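# Pull the tote out from beneath the desk

## Task

Move the tote so that it ends standing upright and entirely clear of the desk, neither beneath it nor resting on top of it. The utility cart must also be upright at the finish or the attempt fails. The robot must not topple or finish leaning, and the result only counts if it stays in place without the robot holding anything.

## Robot and tools

Robot: TidyBot++, a single-arm mobile robot. The base is 0.54 m long, 0.50 m wide and 0.38 m tall and rolls on four powered casters. On top sits one seven-joint arm with a two-finger gripper. The shoulder is 0.12 m ahead of the base centre and 0.68 m up. Segment lengths: upper arm 0.42 m, forearm 0.31 m, hand 0.31 m to the hand point. At the start the arm is folded with the hand facing down; the hand then pokes up to 0.08 m past the base front, and the elbow can be up to 1.15 m high. Cameras: base_camera and wrist_camera (the latter looks along the hand).

Frames: the base frame sits on the floor under the base centre, with x forward, y left and z up. hand_pose is reported in this frame. It is the point midway between the finger pads; its z axis runs out along the fingers, and the fingers close along its y axis. The odometry frame is the base frame at the start. base_odometry heading runs from -3.142 to 3.142 and is positive to the left. It counts wheel turns, so slip looks like travel, and it drifts by centimetres and degrees over many moves. base_tilt is in degrees, positive when leaning forward or right, with up to about 1 degree of fixed bias.

Tool execute_actions: arguments actions (a list holding one action or none) and cameras (a list of "base_camera", "wrist_camera" or "all"; omitted, null or ["all"] gives every camera, [] gives none). An empty list just reports state and pictures. One action may contain base, joints, speeds. Its motions begin together and may finish at different times. Unknown keys or out-of-range numbers reject the whole call, and nothing moves.
- base: exactly one key, each a relative offset from where the base last reported itself. translate_m: metres straight ahead (+ forward), -2 to 2. strafe_m: metres sideways (+ left), -2 to 2. rotate_rad: radians turned in place (+ counter-clockwise from above), -6.3 to 6.3. A move needing more than 8.667 s at its top speed is refused.
- joints: absolute targets by name, in radians (gripper unitless). joint_1_rad, any angle (whole arm about vertical; + is clockwise from above, opposite to rotate_rad). joint_2_rad shoulder, -2.249 to 2.249. joint_3_rad, any angle (upper-arm roll; near 3.14, + swings a forward-bent forearm rightward). joint_4_rad elbow, -2.579 to 2.579. joint_5_rad, any angle (forearm roll; + swings a bent hand rightward). joint_6_rad wrist, -2.099 to 2.099. joint_7_rad, any angle (hand roll; hand down, + is counter-clockwise from above; at 1.57 the fingers open toward left and right). gripper_pos 0 (open) to 1 (closed); gap is roughly 85 x (1 - gripper_pos) mm. Done tolerances: ±0.039 for joints 1-4, ±0.056 for 5-7, ±0.03 gripper. Any-angle joints take the short way, so turn in steps below half a turn. Joints left out may keep pushing toward old targets.
- speeds: optional caps for this action only: translate_m and strafe_m 0.05-0.5 m/s, rotate_rad 0.1-1.57 rad/s (the maximums are defaults). An action runs no longer than 15 s.

Arm geometry: with joint_1_rad 0, joint_3_rad 3.14 and joint_5_rad 0 the arm stays in the vertical plane along base x. Angles from vertical (forward positive): upper arm = joint_2_rad, forearm = joint_2_rad - joint_4_rad, hand = that minus joint_6_rad. Forward reach from the shoulder is the sum of length x sin(angle), height the sum of length x cos(angle). A downward-pointing hand reaches at most about 0.94 m high, only near the base. Arm joints move up to 1.39 rad/s (1.22 for joints 5-7).

Tool wait: seconds, 0 to 10. Commands nothing new and returns the same report as an empty action. Tool zoom_image: camera ("base_camera" or "wrist_camera") and region [x0, y0, x1, y1] in image pixels from the top-left corner, no larger than 504 x 504; only cameras in the latest full result. Tool finished_scene: scene (integer 1 or 2) ends the current scene irreversibly after the robot holds its last command; the result says whether the goal was met. Between calls the robot keeps its last command.

Result lines: pictures lists image order. base_status and joint_status: done; off_target (stopped short and may keep pushing); contact_stop or time_out (target dropped, holding where it stopped). A blocked base pushes hard until timeout, may still say done, and may keep some push. Base contact_stop means the target was reached and something then shoved it; wheels resist until the next base command. "joint command not followed" with a cause means a self-collision check withheld arm targets (gripper still acts); joints then show not_followed and may be retried later. on_its_own lists uncommanded changes. motor_effort gives percent of maximum with the action's peak in brackets; readings carry bias and noise. Gripper at 1 reporting done means nothing held; off_target means an object stopped it. Closed fingertips reach about 20 mm past the hand point.

Accuracy: friction can leave joints slightly off while reporting done; resending the same target does nothing. Correct by sending last command + (wanted - read). hand_pose may be 1-2 cm wrong; trust images. Held loads make the arm sag; never command a held joint to its read angle.

Hazards: ARM HIT means the arm struck itself or the base hard; nothing stops the arm hitting the base. Driving while the arm is snagged above about 0.8 m can tip the robot; sideways force on a raised hand can lift wheels; retracting the arm or backing off rights a lean. A torque sensor at its limit (joints 1-4: 104.5 N m, warning 56.7; joints 5-7: 51.3, warning 29.4) freezes arm and gripper for 10 s and skips the rest of the call, while the base continues. Holding loads heats motors: MOTOR HOT from 60 °C, and at 75 °C an OVER-TEMPERATURE FAULT lets the arm sink and keys show limit_stop_at_motor_heat; resend targets. Loose objects may occasionally be nudged. Avoid drops, slams, hard shoves, and knocking over the cart or tote.

Each tool is called after "Request:" in YAML: its name, and indented under it one key for each argument.

## Session

Request:
execute_actions:
  actions: []

Scene clock: 0.00 s.
base_odometry: x=+0.000 y=+0.000 heading=+0.000 (m, m, rad; odometry frame)
base_tilt: forward=+0.1 right=-0.2 (deg)
base_status: not commanded
joint_positions: joint_1_rad=-0.020 joint_2_rad=-0.351 joint_3_rad=+3.099 joint_4_rad=-2.506 joint_5_rad=+0.042 joint_6_rad=-0.895 joint_7_rad=+1.611 gripper_pos=+0.000
joint_status: not commanded
motor_effort: joint_1_rad=+0 joint_2_rad=-1 joint_3_rad=+0 joint_4_rad=+12 joint_5_rad=+0 joint_6_rad=-1 joint_7_rad=+0 (%)
hand_pose: x=+0.2648 y=-0.0013 z=+0.5935 quat_wxyz=(+0.024, +0.997, +0.063, +0.046) (m; base frame)
pictures: base_camera, wrist_camera
Images, in order (width x height): base_camera 644x364, wrist_camera 644x476.

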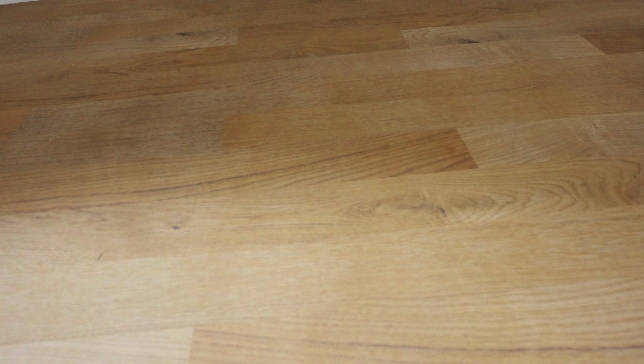

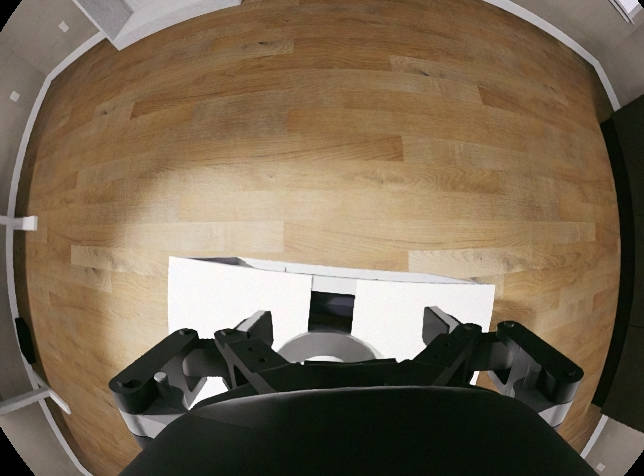

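Request:
execute_actions:
  actions:
    - {"joints":{"joint_6_rad":0.2},"base":{"rotate_rad":1.3}}

Scene clock: 6.10 s.
base_odometry: x=+0.000 y=+0.000 heading=+1.300 (m, m, rad; odometry frame)
base_tilt: forward=+0.1 right=-0.2 (deg)
base_status: done
joint_positions: joint_1_rad=-0.020 joint_2_rad=-0.351 joint_3_rad=+3.099 joint_4_rad=-2.504 joint_5_rad=+0.042 joint_6_rad=+0.195 joint_7_rad=+1.611 gripper_pos=+0.000
joint_status: all done
motor_effort: joint_1_rad=+0(1) joint_2_rad=-5(6) joint_3_rad=+0(1) joint_4_rad=+17(17) joint_5_rad=-1(1) joint_6_rad=+8(8) joint_7_rad=+0(1) (%)
hand_pose: x=+0.5235 y=+0.0298 z=+0.7860 quat_wxyz=(+0.009, +0.828, +0.065, +0.557) (m; base frame)
pictures: base_camera, wrist_camera
Images, in order (width x height): base_camera 644x364, wrist_camera 644x476.

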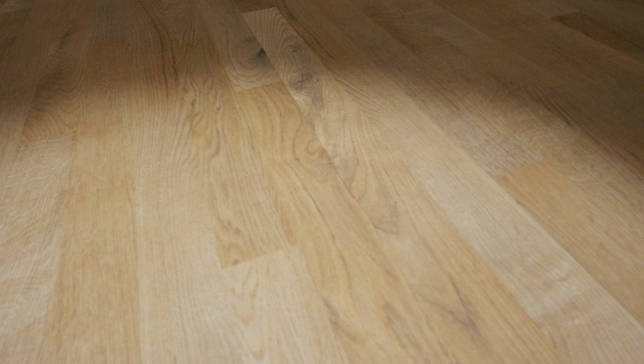

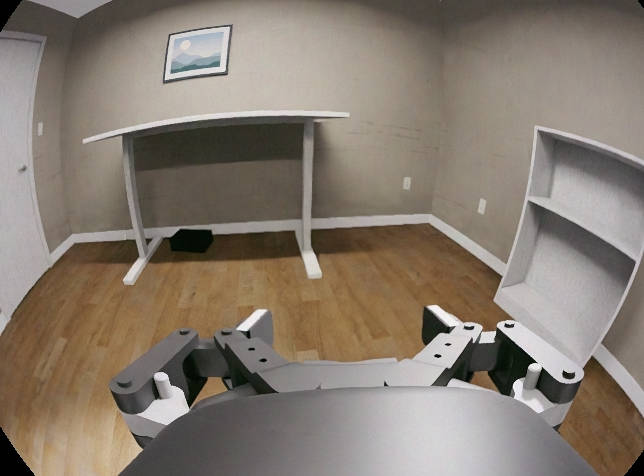

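Request:
zoom_image:
  camera: "wrist_camera"
  region: [70, 90, 370, 300]

Request:
execute_actions:
  actions:
    - {"base":{"rotate_rad":1.5}}

Region (70, 90, 370, 300) of wrist_camera's 644x476 image, scaled by 1.680; it fills the top 353 rows of this view, and the rest is white.

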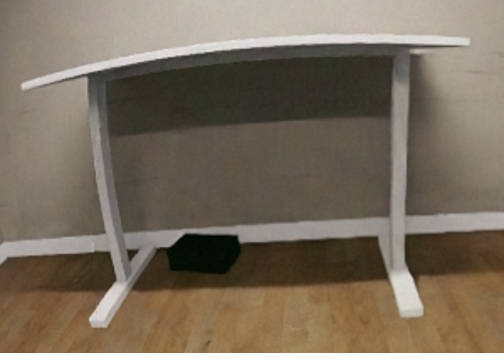

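Scene clock: 11.87 s.
base_odometry: x=+0.000 y=+0.000 heading=+2.800 (m, m, rad; odometry frame)
base_tilt: forward=+0.1 right=-0.3 (deg)
base_status: done
joint_positions: joint_1_rad=-0.020 joint_2_rad=-0.351 joint_3_rad=+3.099 joint_4_rad=-2.504 joint_5_rad=+0.042 joint_6_rad=+0.195 joint_7_rad=+1.611 gripper_pos=+0.000
joint_status: not commanded
motor_effort: joint_1_rad=+0(1) joint_2_rad=-5(6) joint_3_rad=+1(2) joint_4_rad=+17(17) joint_5_rad=-1(1) joint_6_rad=+6(7) joint_7_rad=+0(0) (%)
hand_pose: x=+0.5235 y=+0.0298 z=+0.7860 quat_wxyz=(+0.009, +0.828, +0.065, +0.557) (m; base frame)
pictures: base_camera, wrist_camera
Images, in order (width x height): base_camera 644x364, wrist_camera 644x476.

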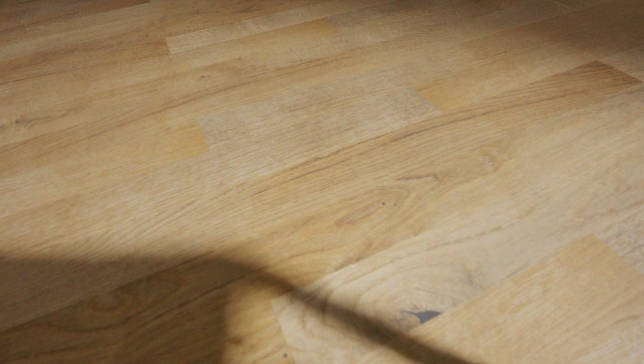

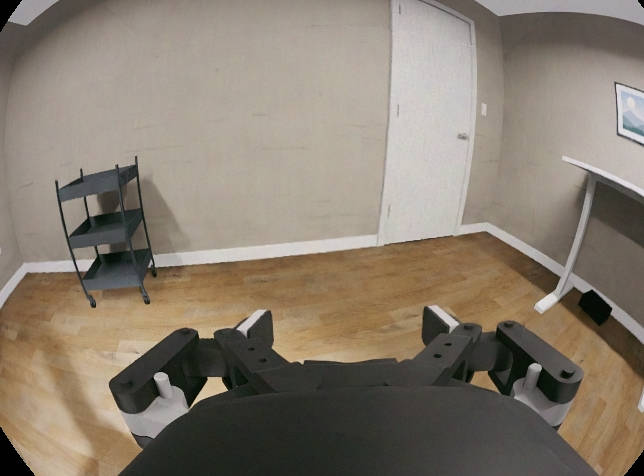

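Request:
execute_actions:
  actions:
    - {"base":{"rotate_rad":-1.0},"joints":{"joint_1_rad":0.02,"joint_3_rad":3.18,"joint_5_rad":-0.04,"joint_7_rad":1.53,"joint_2_rad":0.3,"joint_4_rad":-2.2,"joint_6_rad":0.3}}

Scene clock: 24.23 s.
base_odometry: x=+0.000 y=+0.000 heading=+1.800 (m, m, rad; odometry frame)
base_tilt: forward=+0.1 right=-0.3 (deg)
base_status: done
joint_positions: joint_1_rad=+0.011 joint_2_rad=+0.284 joint_3_rad=+3.171 joint_4_rad=-2.212 joint_5_rad=-0.015 joint_6_rad=+0.272 joint_7_rad=+1.571 gripper_pos=+0.000
joint_status: all done
motor_effort: joint_1_rad=+0(3) joint_2_rad=-23(25) joint_3_rad=+0(2) joint_4_rad=+13(18) joint_5_rad=-1(2) joint_6_rad=+6(8) joint_7_rad=+0(0) (%)
hand_pose: x=+0.6733 y=-0.0219 z=+0.6456 quat_wxyz=(+0.011, +0.896, -0.023, +0.443) (m; base frame)
pictures: base_camera, wrist_camera
Images, in order (width x height): base_camera 644x364, wrist_camera 644x476.

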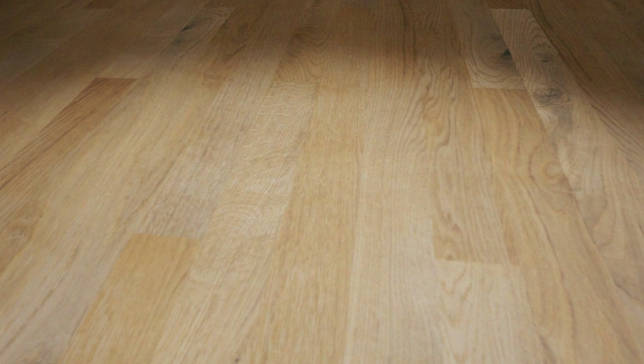

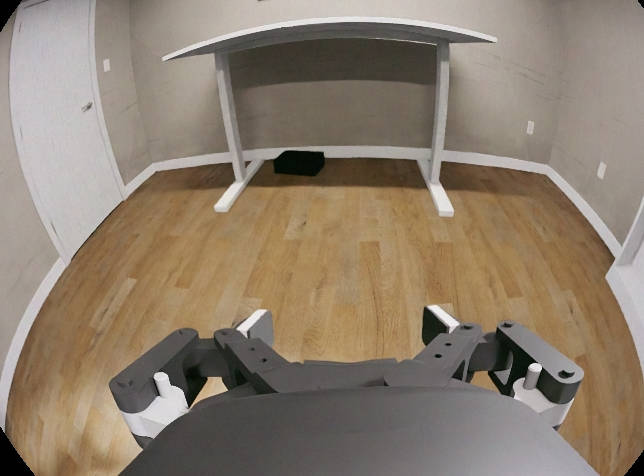

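Request:
execute_actions:
  actions:
    - {"base":{"strafe_m":0.28},"joints":{"joint_1_rad":0.0,"joint_3_rad":3.14,"joint_5_rad":0.02,"joint_2_rad":1.2,"joint_4_rad":-1.2,"joint_6_rad":-0.1}}
  cameras: []

Request:
execute_actions:
  actions:
    - {"base":{"translate_m":1.0}}

Scene clock: 36.40 s.
base_odometry: x=-0.273 y=-0.063 heading=+1.800 (m, m, rad; odometry frame)
base_tilt: forward=+0.1 right=-0.3 (deg)
base_status: done
joint_positions: joint_1_rad=+0.008 joint_2_rad=+1.185 joint_3_rad=+3.160 joint_4_rad=-1.212 joint_5_rad=-0.007 joint_6_rad=-0.073 joint_7_rad=+1.571 gripper_pos=+0.000
joint_status: all done
motor_effort: joint_1_rad=+0(3) joint_2_rad=-47(48) joint_3_rad=+0(2) joint_4_rad=+13(14) joint_5_rad=-1(1) joint_6_rad=+5(6) joint_7_rad=+0(0) (%)
hand_pose: x=+0.9156 y=-0.0156 z=+0.3653 quat_wxyz=(+0.009, +0.944, -0.007, +0.330) (m; base frame)
pictures: none
No camera images: the call's "cameras" was empty. Leave "cameras" out to get every camera's image.

Scene clock: 39.77 s.
base_odometry: x=-0.500 y=+0.910 heading=+1.800 (m, m, rad; odometry frame)
base_tilt: forward=+0.2 right=-0.3 (deg)
base_status: done
joint_positions: joint_1_rad=+0.008 joint_2_rad=+1.185 joint_3_rad=+3.160 joint_4_rad=-1.206 joint_5_rad=-0.007 joint_6_rad=-0.076 joint_7_rad=+1.571 gripper_pos=+0.000
joint_status: not commanded
motor_effort: joint_1_rad=+0(2) joint_2_rad=-47(50) joint_3_rad=+0(1) joint_4_rad=+13(15) joint_5_rad=-1(1) joint_6_rad=+5(5) joint_7_rad=+0(0) (%)
hand_pose: x=+0.9178 y=-0.0155 z=+0.3671 quat_wxyz=(+0.009, +0.944, -0.007, +0.331) (m; base frame)
pictures: base_camera, wrist_camera
Images, in order (width x height): base_camera 644x364, wrist_camera 644x476.

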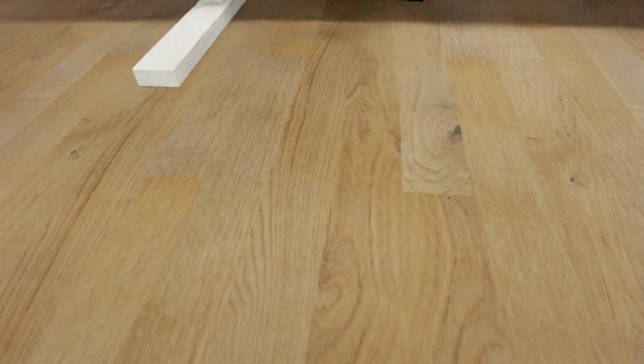

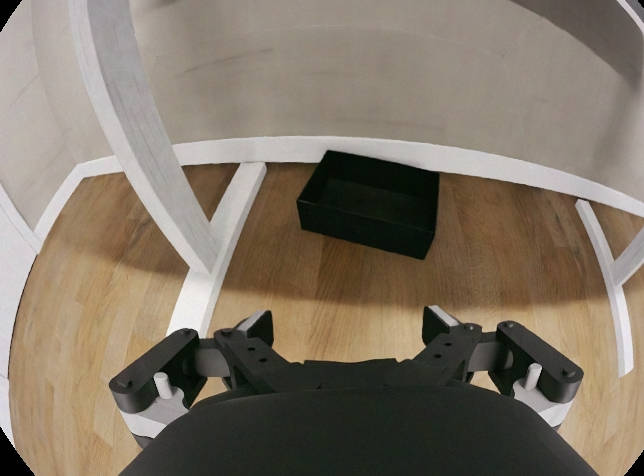

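Request:
execute_actions:
  actions:
    - {"base":{"strafe_m":-0.1},"joints":{"joint_2_rad":1.31,"joint_4_rad":-0.95,"joint_6_rad":-0.8}}
  cameras: []

Request:
execute_actions:
  actions:
    - {"base":{"translate_m":0.4}}

Scene clock: 51.10 s.
base_odometry: x=-0.403 y=+0.933 heading=+1.800 (m, m, rad; odometry frame)
base_tilt: forward=+0.1 right=-0.2 (deg)
base_status: done
joint_positions: joint_1_rad=+0.011 joint_2_rad=+1.295 joint_3_rad=+3.153 joint_4_rad=-0.962 joint_5_rad=-0.004 joint_6_rad=-0.780 joint_7_rad=+1.571 gripper_pos=+0.000
joint_status: all done
motor_effort: joint_1_rad=+0(5) joint_2_rad=-47(49) joint_3_rad=-1(2) joint_4_rad=+12(13) joint_5_rad=+0(1) joint_6_rad=+0(6) joint_7_rad=+1(1) (%)
hand_pose: x=+0.7998 y=-0.0118 z=+0.2879 quat_wxyz=(+0.004, +0.999, -0.008, +0.053) (m; base frame)
pictures: none
No camera images: the call's "cameras" was empty. Leave "cameras" out to get every camera's image.

Scene clock: 53.27 s.
base_odometry: x=-0.494 y=+1.323 heading=+1.800 (m, m, rad; odometry frame)
base_tilt: forward=+0.1 right=-0.2 (deg)
base_status: done
joint_positions: joint_1_rad=+0.011 joint_2_rad=+1.295 joint_3_rad=+3.153 joint_4_rad=-0.954 joint_5_rad=-0.004 joint_6_rad=-0.780 joint_7_rad=+1.571 gripper_pos=+0.000
joint_status: not commanded
motor_effort: joint_1_rad=+0(0) joint_2_rad=-47(51) joint_3_rad=-1(1) joint_4_rad=+12(14) joint_5_rad=-1(1) joint_6_rad=+1(1) joint_7_rad=+0(0) (%)
hand_pose: x=+0.8032 y=-0.0118 z=+0.2895 quat_wxyz=(+0.005, +0.998, -0.008, +0.056) (m; base frame)
pictures: base_camera, wrist_camera
Images, in order (width x height): base_camera 644x364, wrist_camera 644x476.

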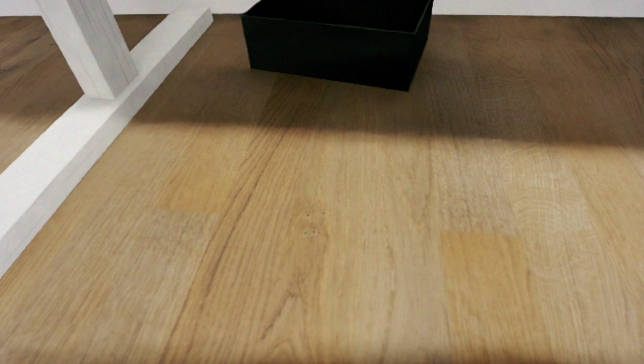

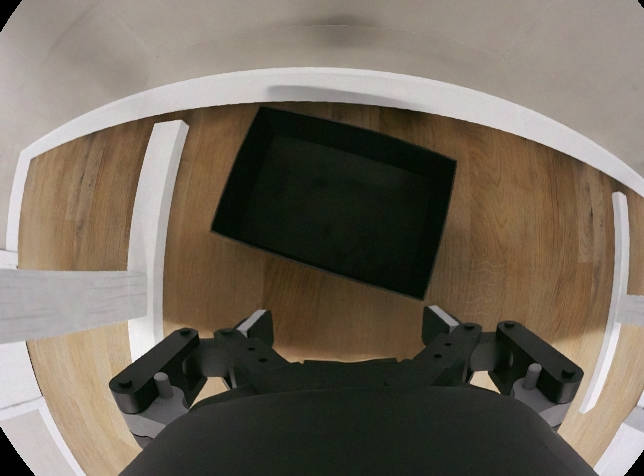

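Request:
execute_actions:
  actions:
    - {"base":{"translate_m":0.05},"joints":{"joint_7_rad":-0.33,"joint_2_rad":1.48,"joint_4_rad":-0.82,"joint_6_rad":-0.8}}

Scene clock: 63.60 s.
base_odometry: x=-0.505 y=+1.372 heading=+1.799 (m, m, rad; odometry frame)
base_tilt: forward=+0.1 right=-0.2 (deg)
base_status: done
joint_positions: joint_1_rad=+0.011 joint_2_rad=+1.460 joint_3_rad=+3.153 joint_4_rad=-0.830 joint_5_rad=-0.004 joint_6_rad=-0.780 joint_7_rad=-0.308 gripper_pos=+0.000
joint_status: all done
motor_effort: joint_1_rad=+0(3) joint_2_rad=-47(49) joint_3_rad=-1(2) joint_4_rad=+11(14) joint_5_rad=-1(1) joint_6_rad=+0(2) joint_7_rad=+0(1) (%)
hand_pose: x=+0.7957 y=-0.0115 z=+0.2107 quat_wxyz=(-0.026, +0.584, -0.811, +0.025) (m; base frame)
pictures: base_camera, wrist_camera
Images, in order (width x height): base_camera 644x364, wrist_camera 644x476.

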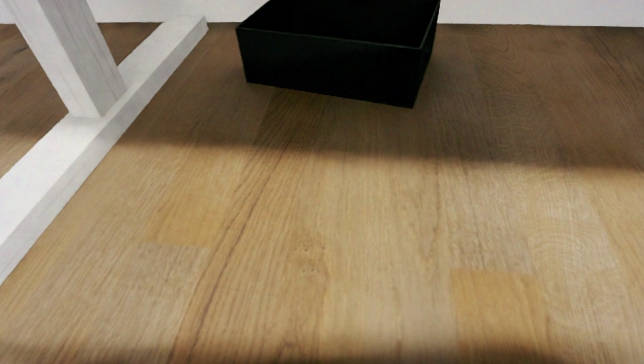

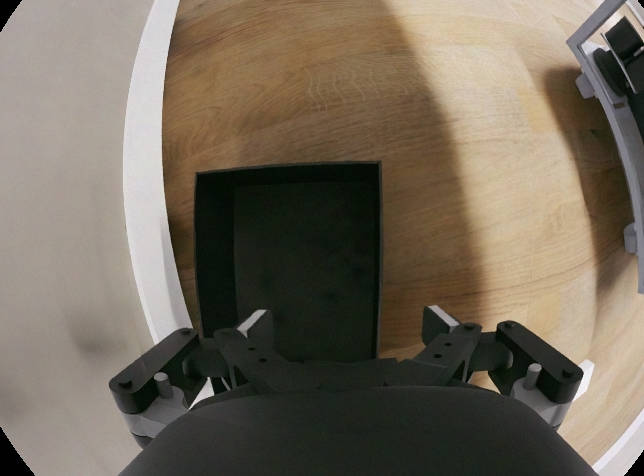

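Request:
execute_actions:
  actions:
    - {"joints":{"joint_2_rad":1.6,"joint_6_rad":-0.66}}

Scene clock: 69.90 s.
base_odometry: x=-0.505 y=+1.372 heading=+1.799 (m, m, rad; odometry frame)
base_tilt: forward=+0.1 right=-0.2 (deg)
base_status: not commanded
joint_positions: joint_1_rad=+0.011 joint_2_rad=+1.602 joint_3_rad=+3.153 joint_4_rad=-0.824 joint_5_rad=-0.004 joint_6_rad=-0.687 joint_7_rad=-0.308 gripper_pos=+0.000
joint_status: all done
motor_effort: joint_1_rad=+0(0) joint_2_rad=-46(51) joint_3_rad=+0(1) joint_4_rad=+10(11) joint_5_rad=-1(1) joint_6_rad=-1(1) joint_7_rad=+0(1) (%)
hand_pose: x=+0.7548 y=-0.0111 z=+0.1202 quat_wxyz=(-0.009, +0.585, -0.811, +0.012) (m; base frame)
pictures: base_camera, wrist_camera
Images, in order (width x height): base_camera 644x364, wrist_camera 644x476.

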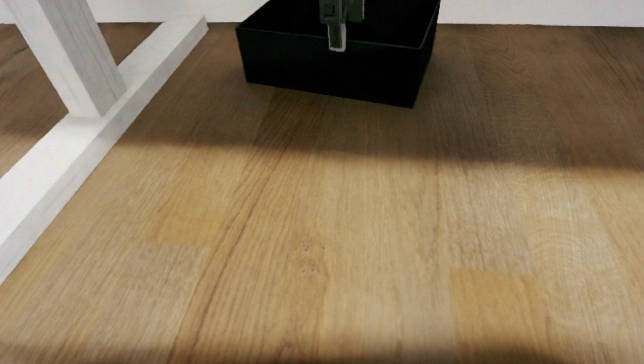

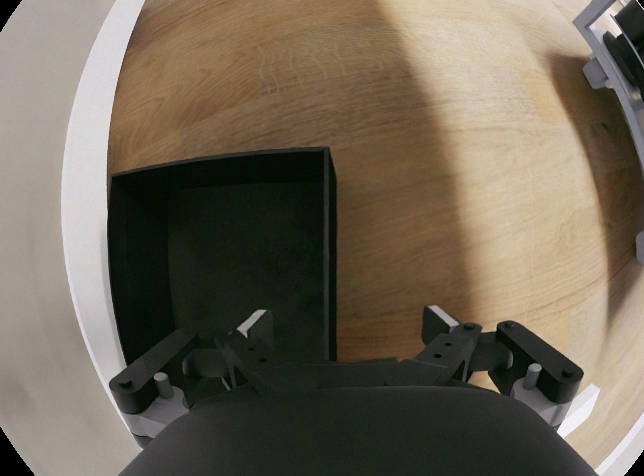

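Request:
execute_actions:
  actions:
    - {"base":{"translate_m":0.025},"joints":{"joint_2_rad":1.68,"joint_6_rad":-0.58}}

Scene clock: 73.87 s.
base_odometry: x=-0.511 y=+1.396 heading=+1.799 (m, m, rad; odometry frame)
base_tilt: forward=+0.1 right=-0.3 (deg)
base_status: done
joint_positions: joint_1_rad=+0.011 joint_2_rad=+1.667 joint_3_rad=+3.153 joint_4_rad=-0.821 joint_5_rad=-0.004 joint_6_rad=-0.604 joint_7_rad=-0.308 gripper_pos=+0.000
joint_status: all done
motor_effort: joint_1_rad=-1(3) joint_2_rad=-45(49) joint_3_rad=-1(1) joint_4_rad=+9(11) joint_5_rad=-1(0) joint_6_rad=+0(0) joint_7_rad=+0(0) (%)
hand_pose: x=+0.7449 y=-0.0111 z=+0.0811 quat_wxyz=(-0.018, +0.585, -0.811, +0.019) (m; base frame)
pictures: base_camera, wrist_camera
Images, in order (width x height): base_camera 644x364, wrist_camera 644x476.

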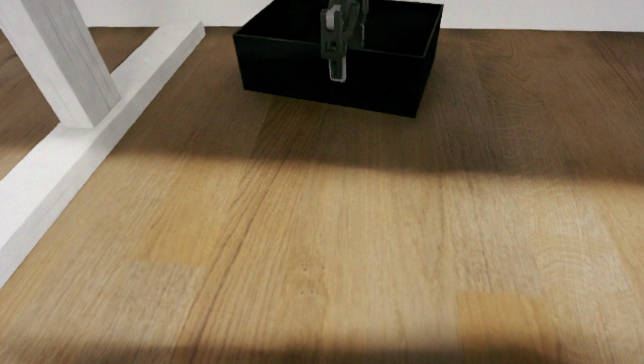

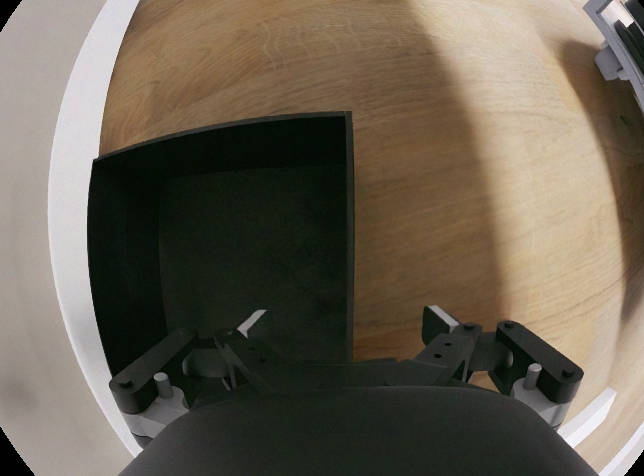

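Request:
execute_actions:
  actions:
    - {"joints":{"gripper_pos":1}}
  cameras: ["base_camera"]

Request:
execute_actions:
  actions:
    - {"base":{"translate_m":-0.3},"speeds":{"translate_m":0.25}}

Scene clock: 78.93 s.
base_odometry: x=-0.511 y=+1.396 heading=+1.799 (m, m, rad; odometry frame)
base_tilt: forward=+0.1 right=-0.2 (deg)
base_status: not commanded
joint_positions: joint_1_rad=+0.011 joint_2_rad=+1.667 joint_3_rad=+3.153 joint_4_rad=-0.821 joint_5_rad=-0.004 joint_6_rad=-0.602 joint_7_rad=-0.308 gripper_pos=+0.980
joint_status: all done
motor_effort: joint_1_rad=-1(2) joint_2_rad=-44(47) joint_3_rad=-1(1) joint_4_rad=+9(12) joint_5_rad=-1(1) joint_6_rad=+0(5) joint_7_rad=+0(1) (%)
hand_pose: x=+0.7449 y=-0.0109 z=+0.0811 quat_wxyz=(-0.018, +0.585, -0.811, +0.019) (m; base frame)
pictures: base_camera
Images, in order (width x height): base_camera 644x364.

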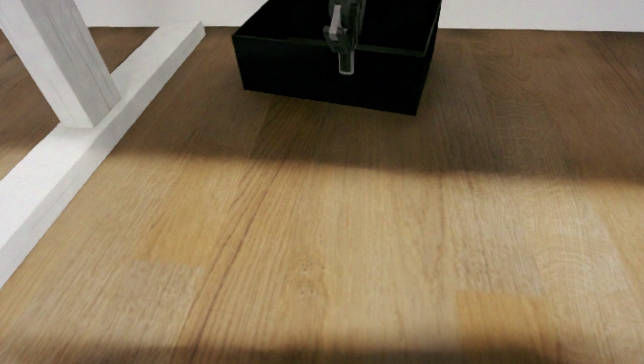

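Scene clock: 81.03 s.
base_odometry: x=-0.443 y=+1.104 heading=+1.798 (m, m, rad; odometry frame)
base_tilt: forward=+0.1 right=-0.2 (deg)
base_status: done
joint_positions: joint_1_rad=+0.011 joint_2_rad=+1.669 joint_3_rad=+3.153 joint_4_rad=-0.817 joint_5_rad=-0.004 joint_6_rad=-0.599 joint_7_rad=-0.308 gripper_pos=+0.980
joint_status: not commanded
motor_effort: joint_1_rad=-1(2) joint_2_rad=-41(50) joint_3_rad=-1(1) joint_4_rad=+9(11) joint_5_rad=-1(0) joint_6_rad=+2(2) joint_7_rad=+0(0) (%)
hand_pose: x=+0.7471 y=-0.0109 z=+0.0807 quat_wxyz=(-0.020, +0.585, -0.810, +0.021) (m; base frame)
pictures: base_camera, wrist_camera
Images, in order (width x height): base_camera 644x364, wrist_camera 644x476.

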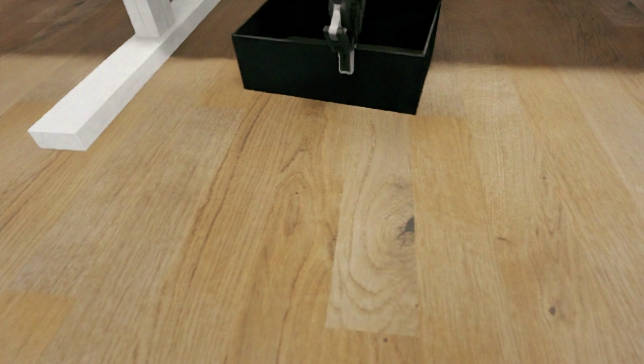

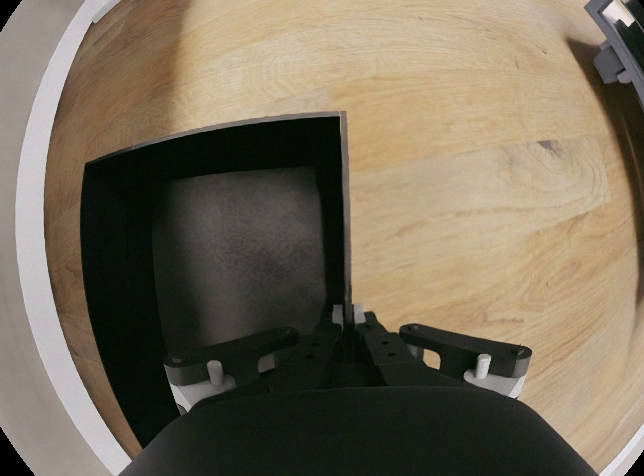

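Request:
execute_actions:
  actions:
    - {"base":{"translate_m":-0.85},"speeds":{"translate_m":0.35}}

Request:
execute_actions:
  actions:
    - {"joints":{"gripper_pos":0.3}}
  cameras: []

Request:
execute_actions:
  actions:
    - {"joints":{"joint_2_rad":1.4,"joint_6_rad":-0.8}}

Scene clock: 89.53 s.
base_odometry: x=-0.252 y=+0.275 heading=+1.797 (m, m, rad; odometry frame)
base_tilt: forward=+0.1 right=-0.2 (deg)
base_status: done
joint_positions: joint_1_rad=+0.011 joint_2_rad=+1.669 joint_3_rad=+3.153 joint_4_rad=-0.815 joint_5_rad=-0.003 joint_6_rad=-0.598 joint_7_rad=-0.308 gripper_pos=+0.980
joint_status: not commanded
motor_effort: joint_1_rad=+0(2) joint_2_rad=-41(47) joint_3_rad=-1(1) joint_4_rad=+9(10) joint_5_rad=-1(0) joint_6_rad=+3(3) joint_7_rad=+0(0) (%)
hand_pose: x=+0.7482 y=-0.0109 z=+0.0807 quat_wxyz=(-0.021, +0.585, -0.810, +0.021) (m; base frame)
pictures: base_camera, wrist_camera
Images, in order (width x height): base_camera 644x364, wrist_camera 644x476.

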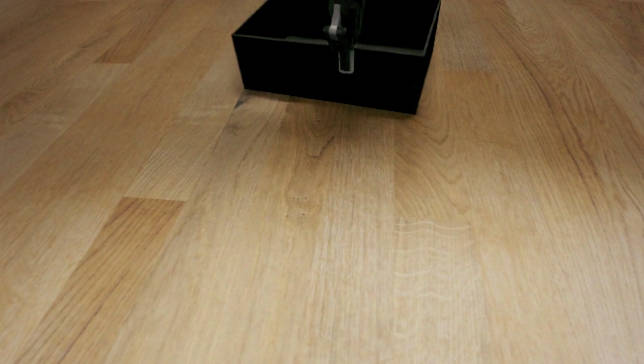

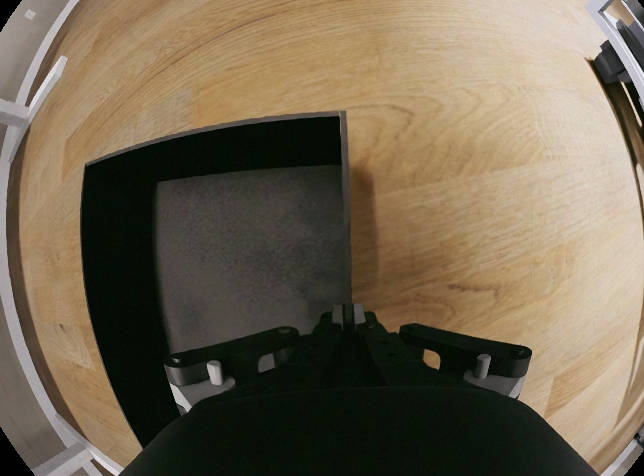

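Scene clock: 90.47 s.
base_odometry: x=-0.252 y=+0.275 heading=+1.797 (m, m, rad; odometry frame)
base_tilt: forward=+0.1 right=-0.2 (deg)
base_status: not commanded
joint_positions: joint_1_rad=+0.011 joint_2_rad=+1.671 joint_3_rad=+3.153 joint_4_rad=-0.815 joint_5_rad=-0.003 joint_6_rad=-0.598 joint_7_rad=-0.308 gripper_pos=+0.300
joint_status: all done
motor_effort: joint_1_rad=+0(1) joint_2_rad=-45(46) joint_3_rad=-1(1) joint_4_rad=+9(9) joint_5_rad=-1(1) joint_6_rad=+0(1) joint_7_rad=+0(1) (%)
hand_pose: x=+0.7470 y=-0.0109 z=+0.0794 quat_wxyz=(-0.020, +0.585, -0.810, +0.021) (m; base frame)
pictures: none
No camera images: the call's "cameras" was empty. Leave "cameras" out to get every camera's image.

Scene clock: 92.07 s.
base_odometry: x=-0.252 y=+0.275 heading=+1.797 (m, m, rad; odometry frame)
base_tilt: forward=+0.1 right=-0.2 (deg)
base_status: not commanded
joint_positions: joint_1_rad=+0.011 joint_2_rad=+1.395 joint_3_rad=+3.153 joint_4_rad=-0.816 joint_5_rad=-0.003 joint_6_rad=-0.773 joint_7_rad=-0.308 gripper_pos=+0.300
joint_status: all done
motor_effort: joint_1_rad=+0(0) joint_2_rad=-49(51) joint_3_rad=-1(1) joint_4_rad=+13(13) joint_5_rad=+0(0) joint_6_rad=+0(1) joint_7_rad=+0(0) (%)
hand_pose: x=+0.8343 y=-0.0117 z=+0.2602 quat_wxyz=(-0.061, +0.583, -0.809, +0.050) (m; base frame)
pictures: base_camera, wrist_camera
Images, in order (width x height): base_camera 644x364, wrist_camera 644x476.

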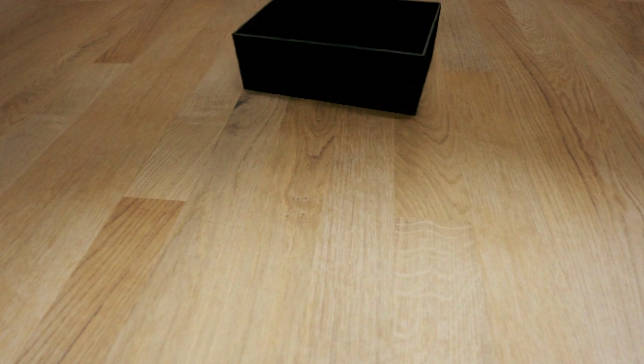

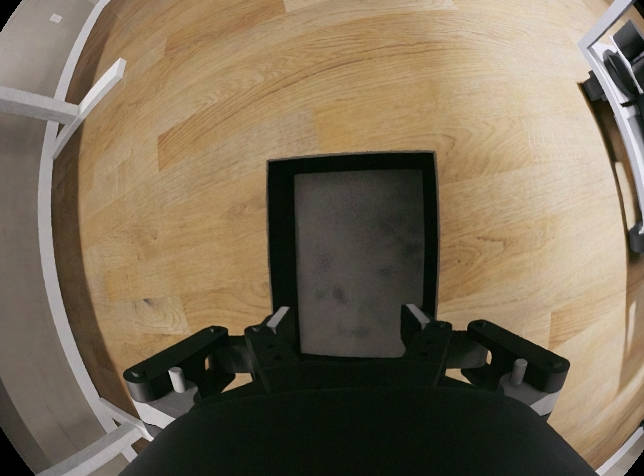

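Request:
finished_scene:
  scene: 1

The scene is finished: the task was done.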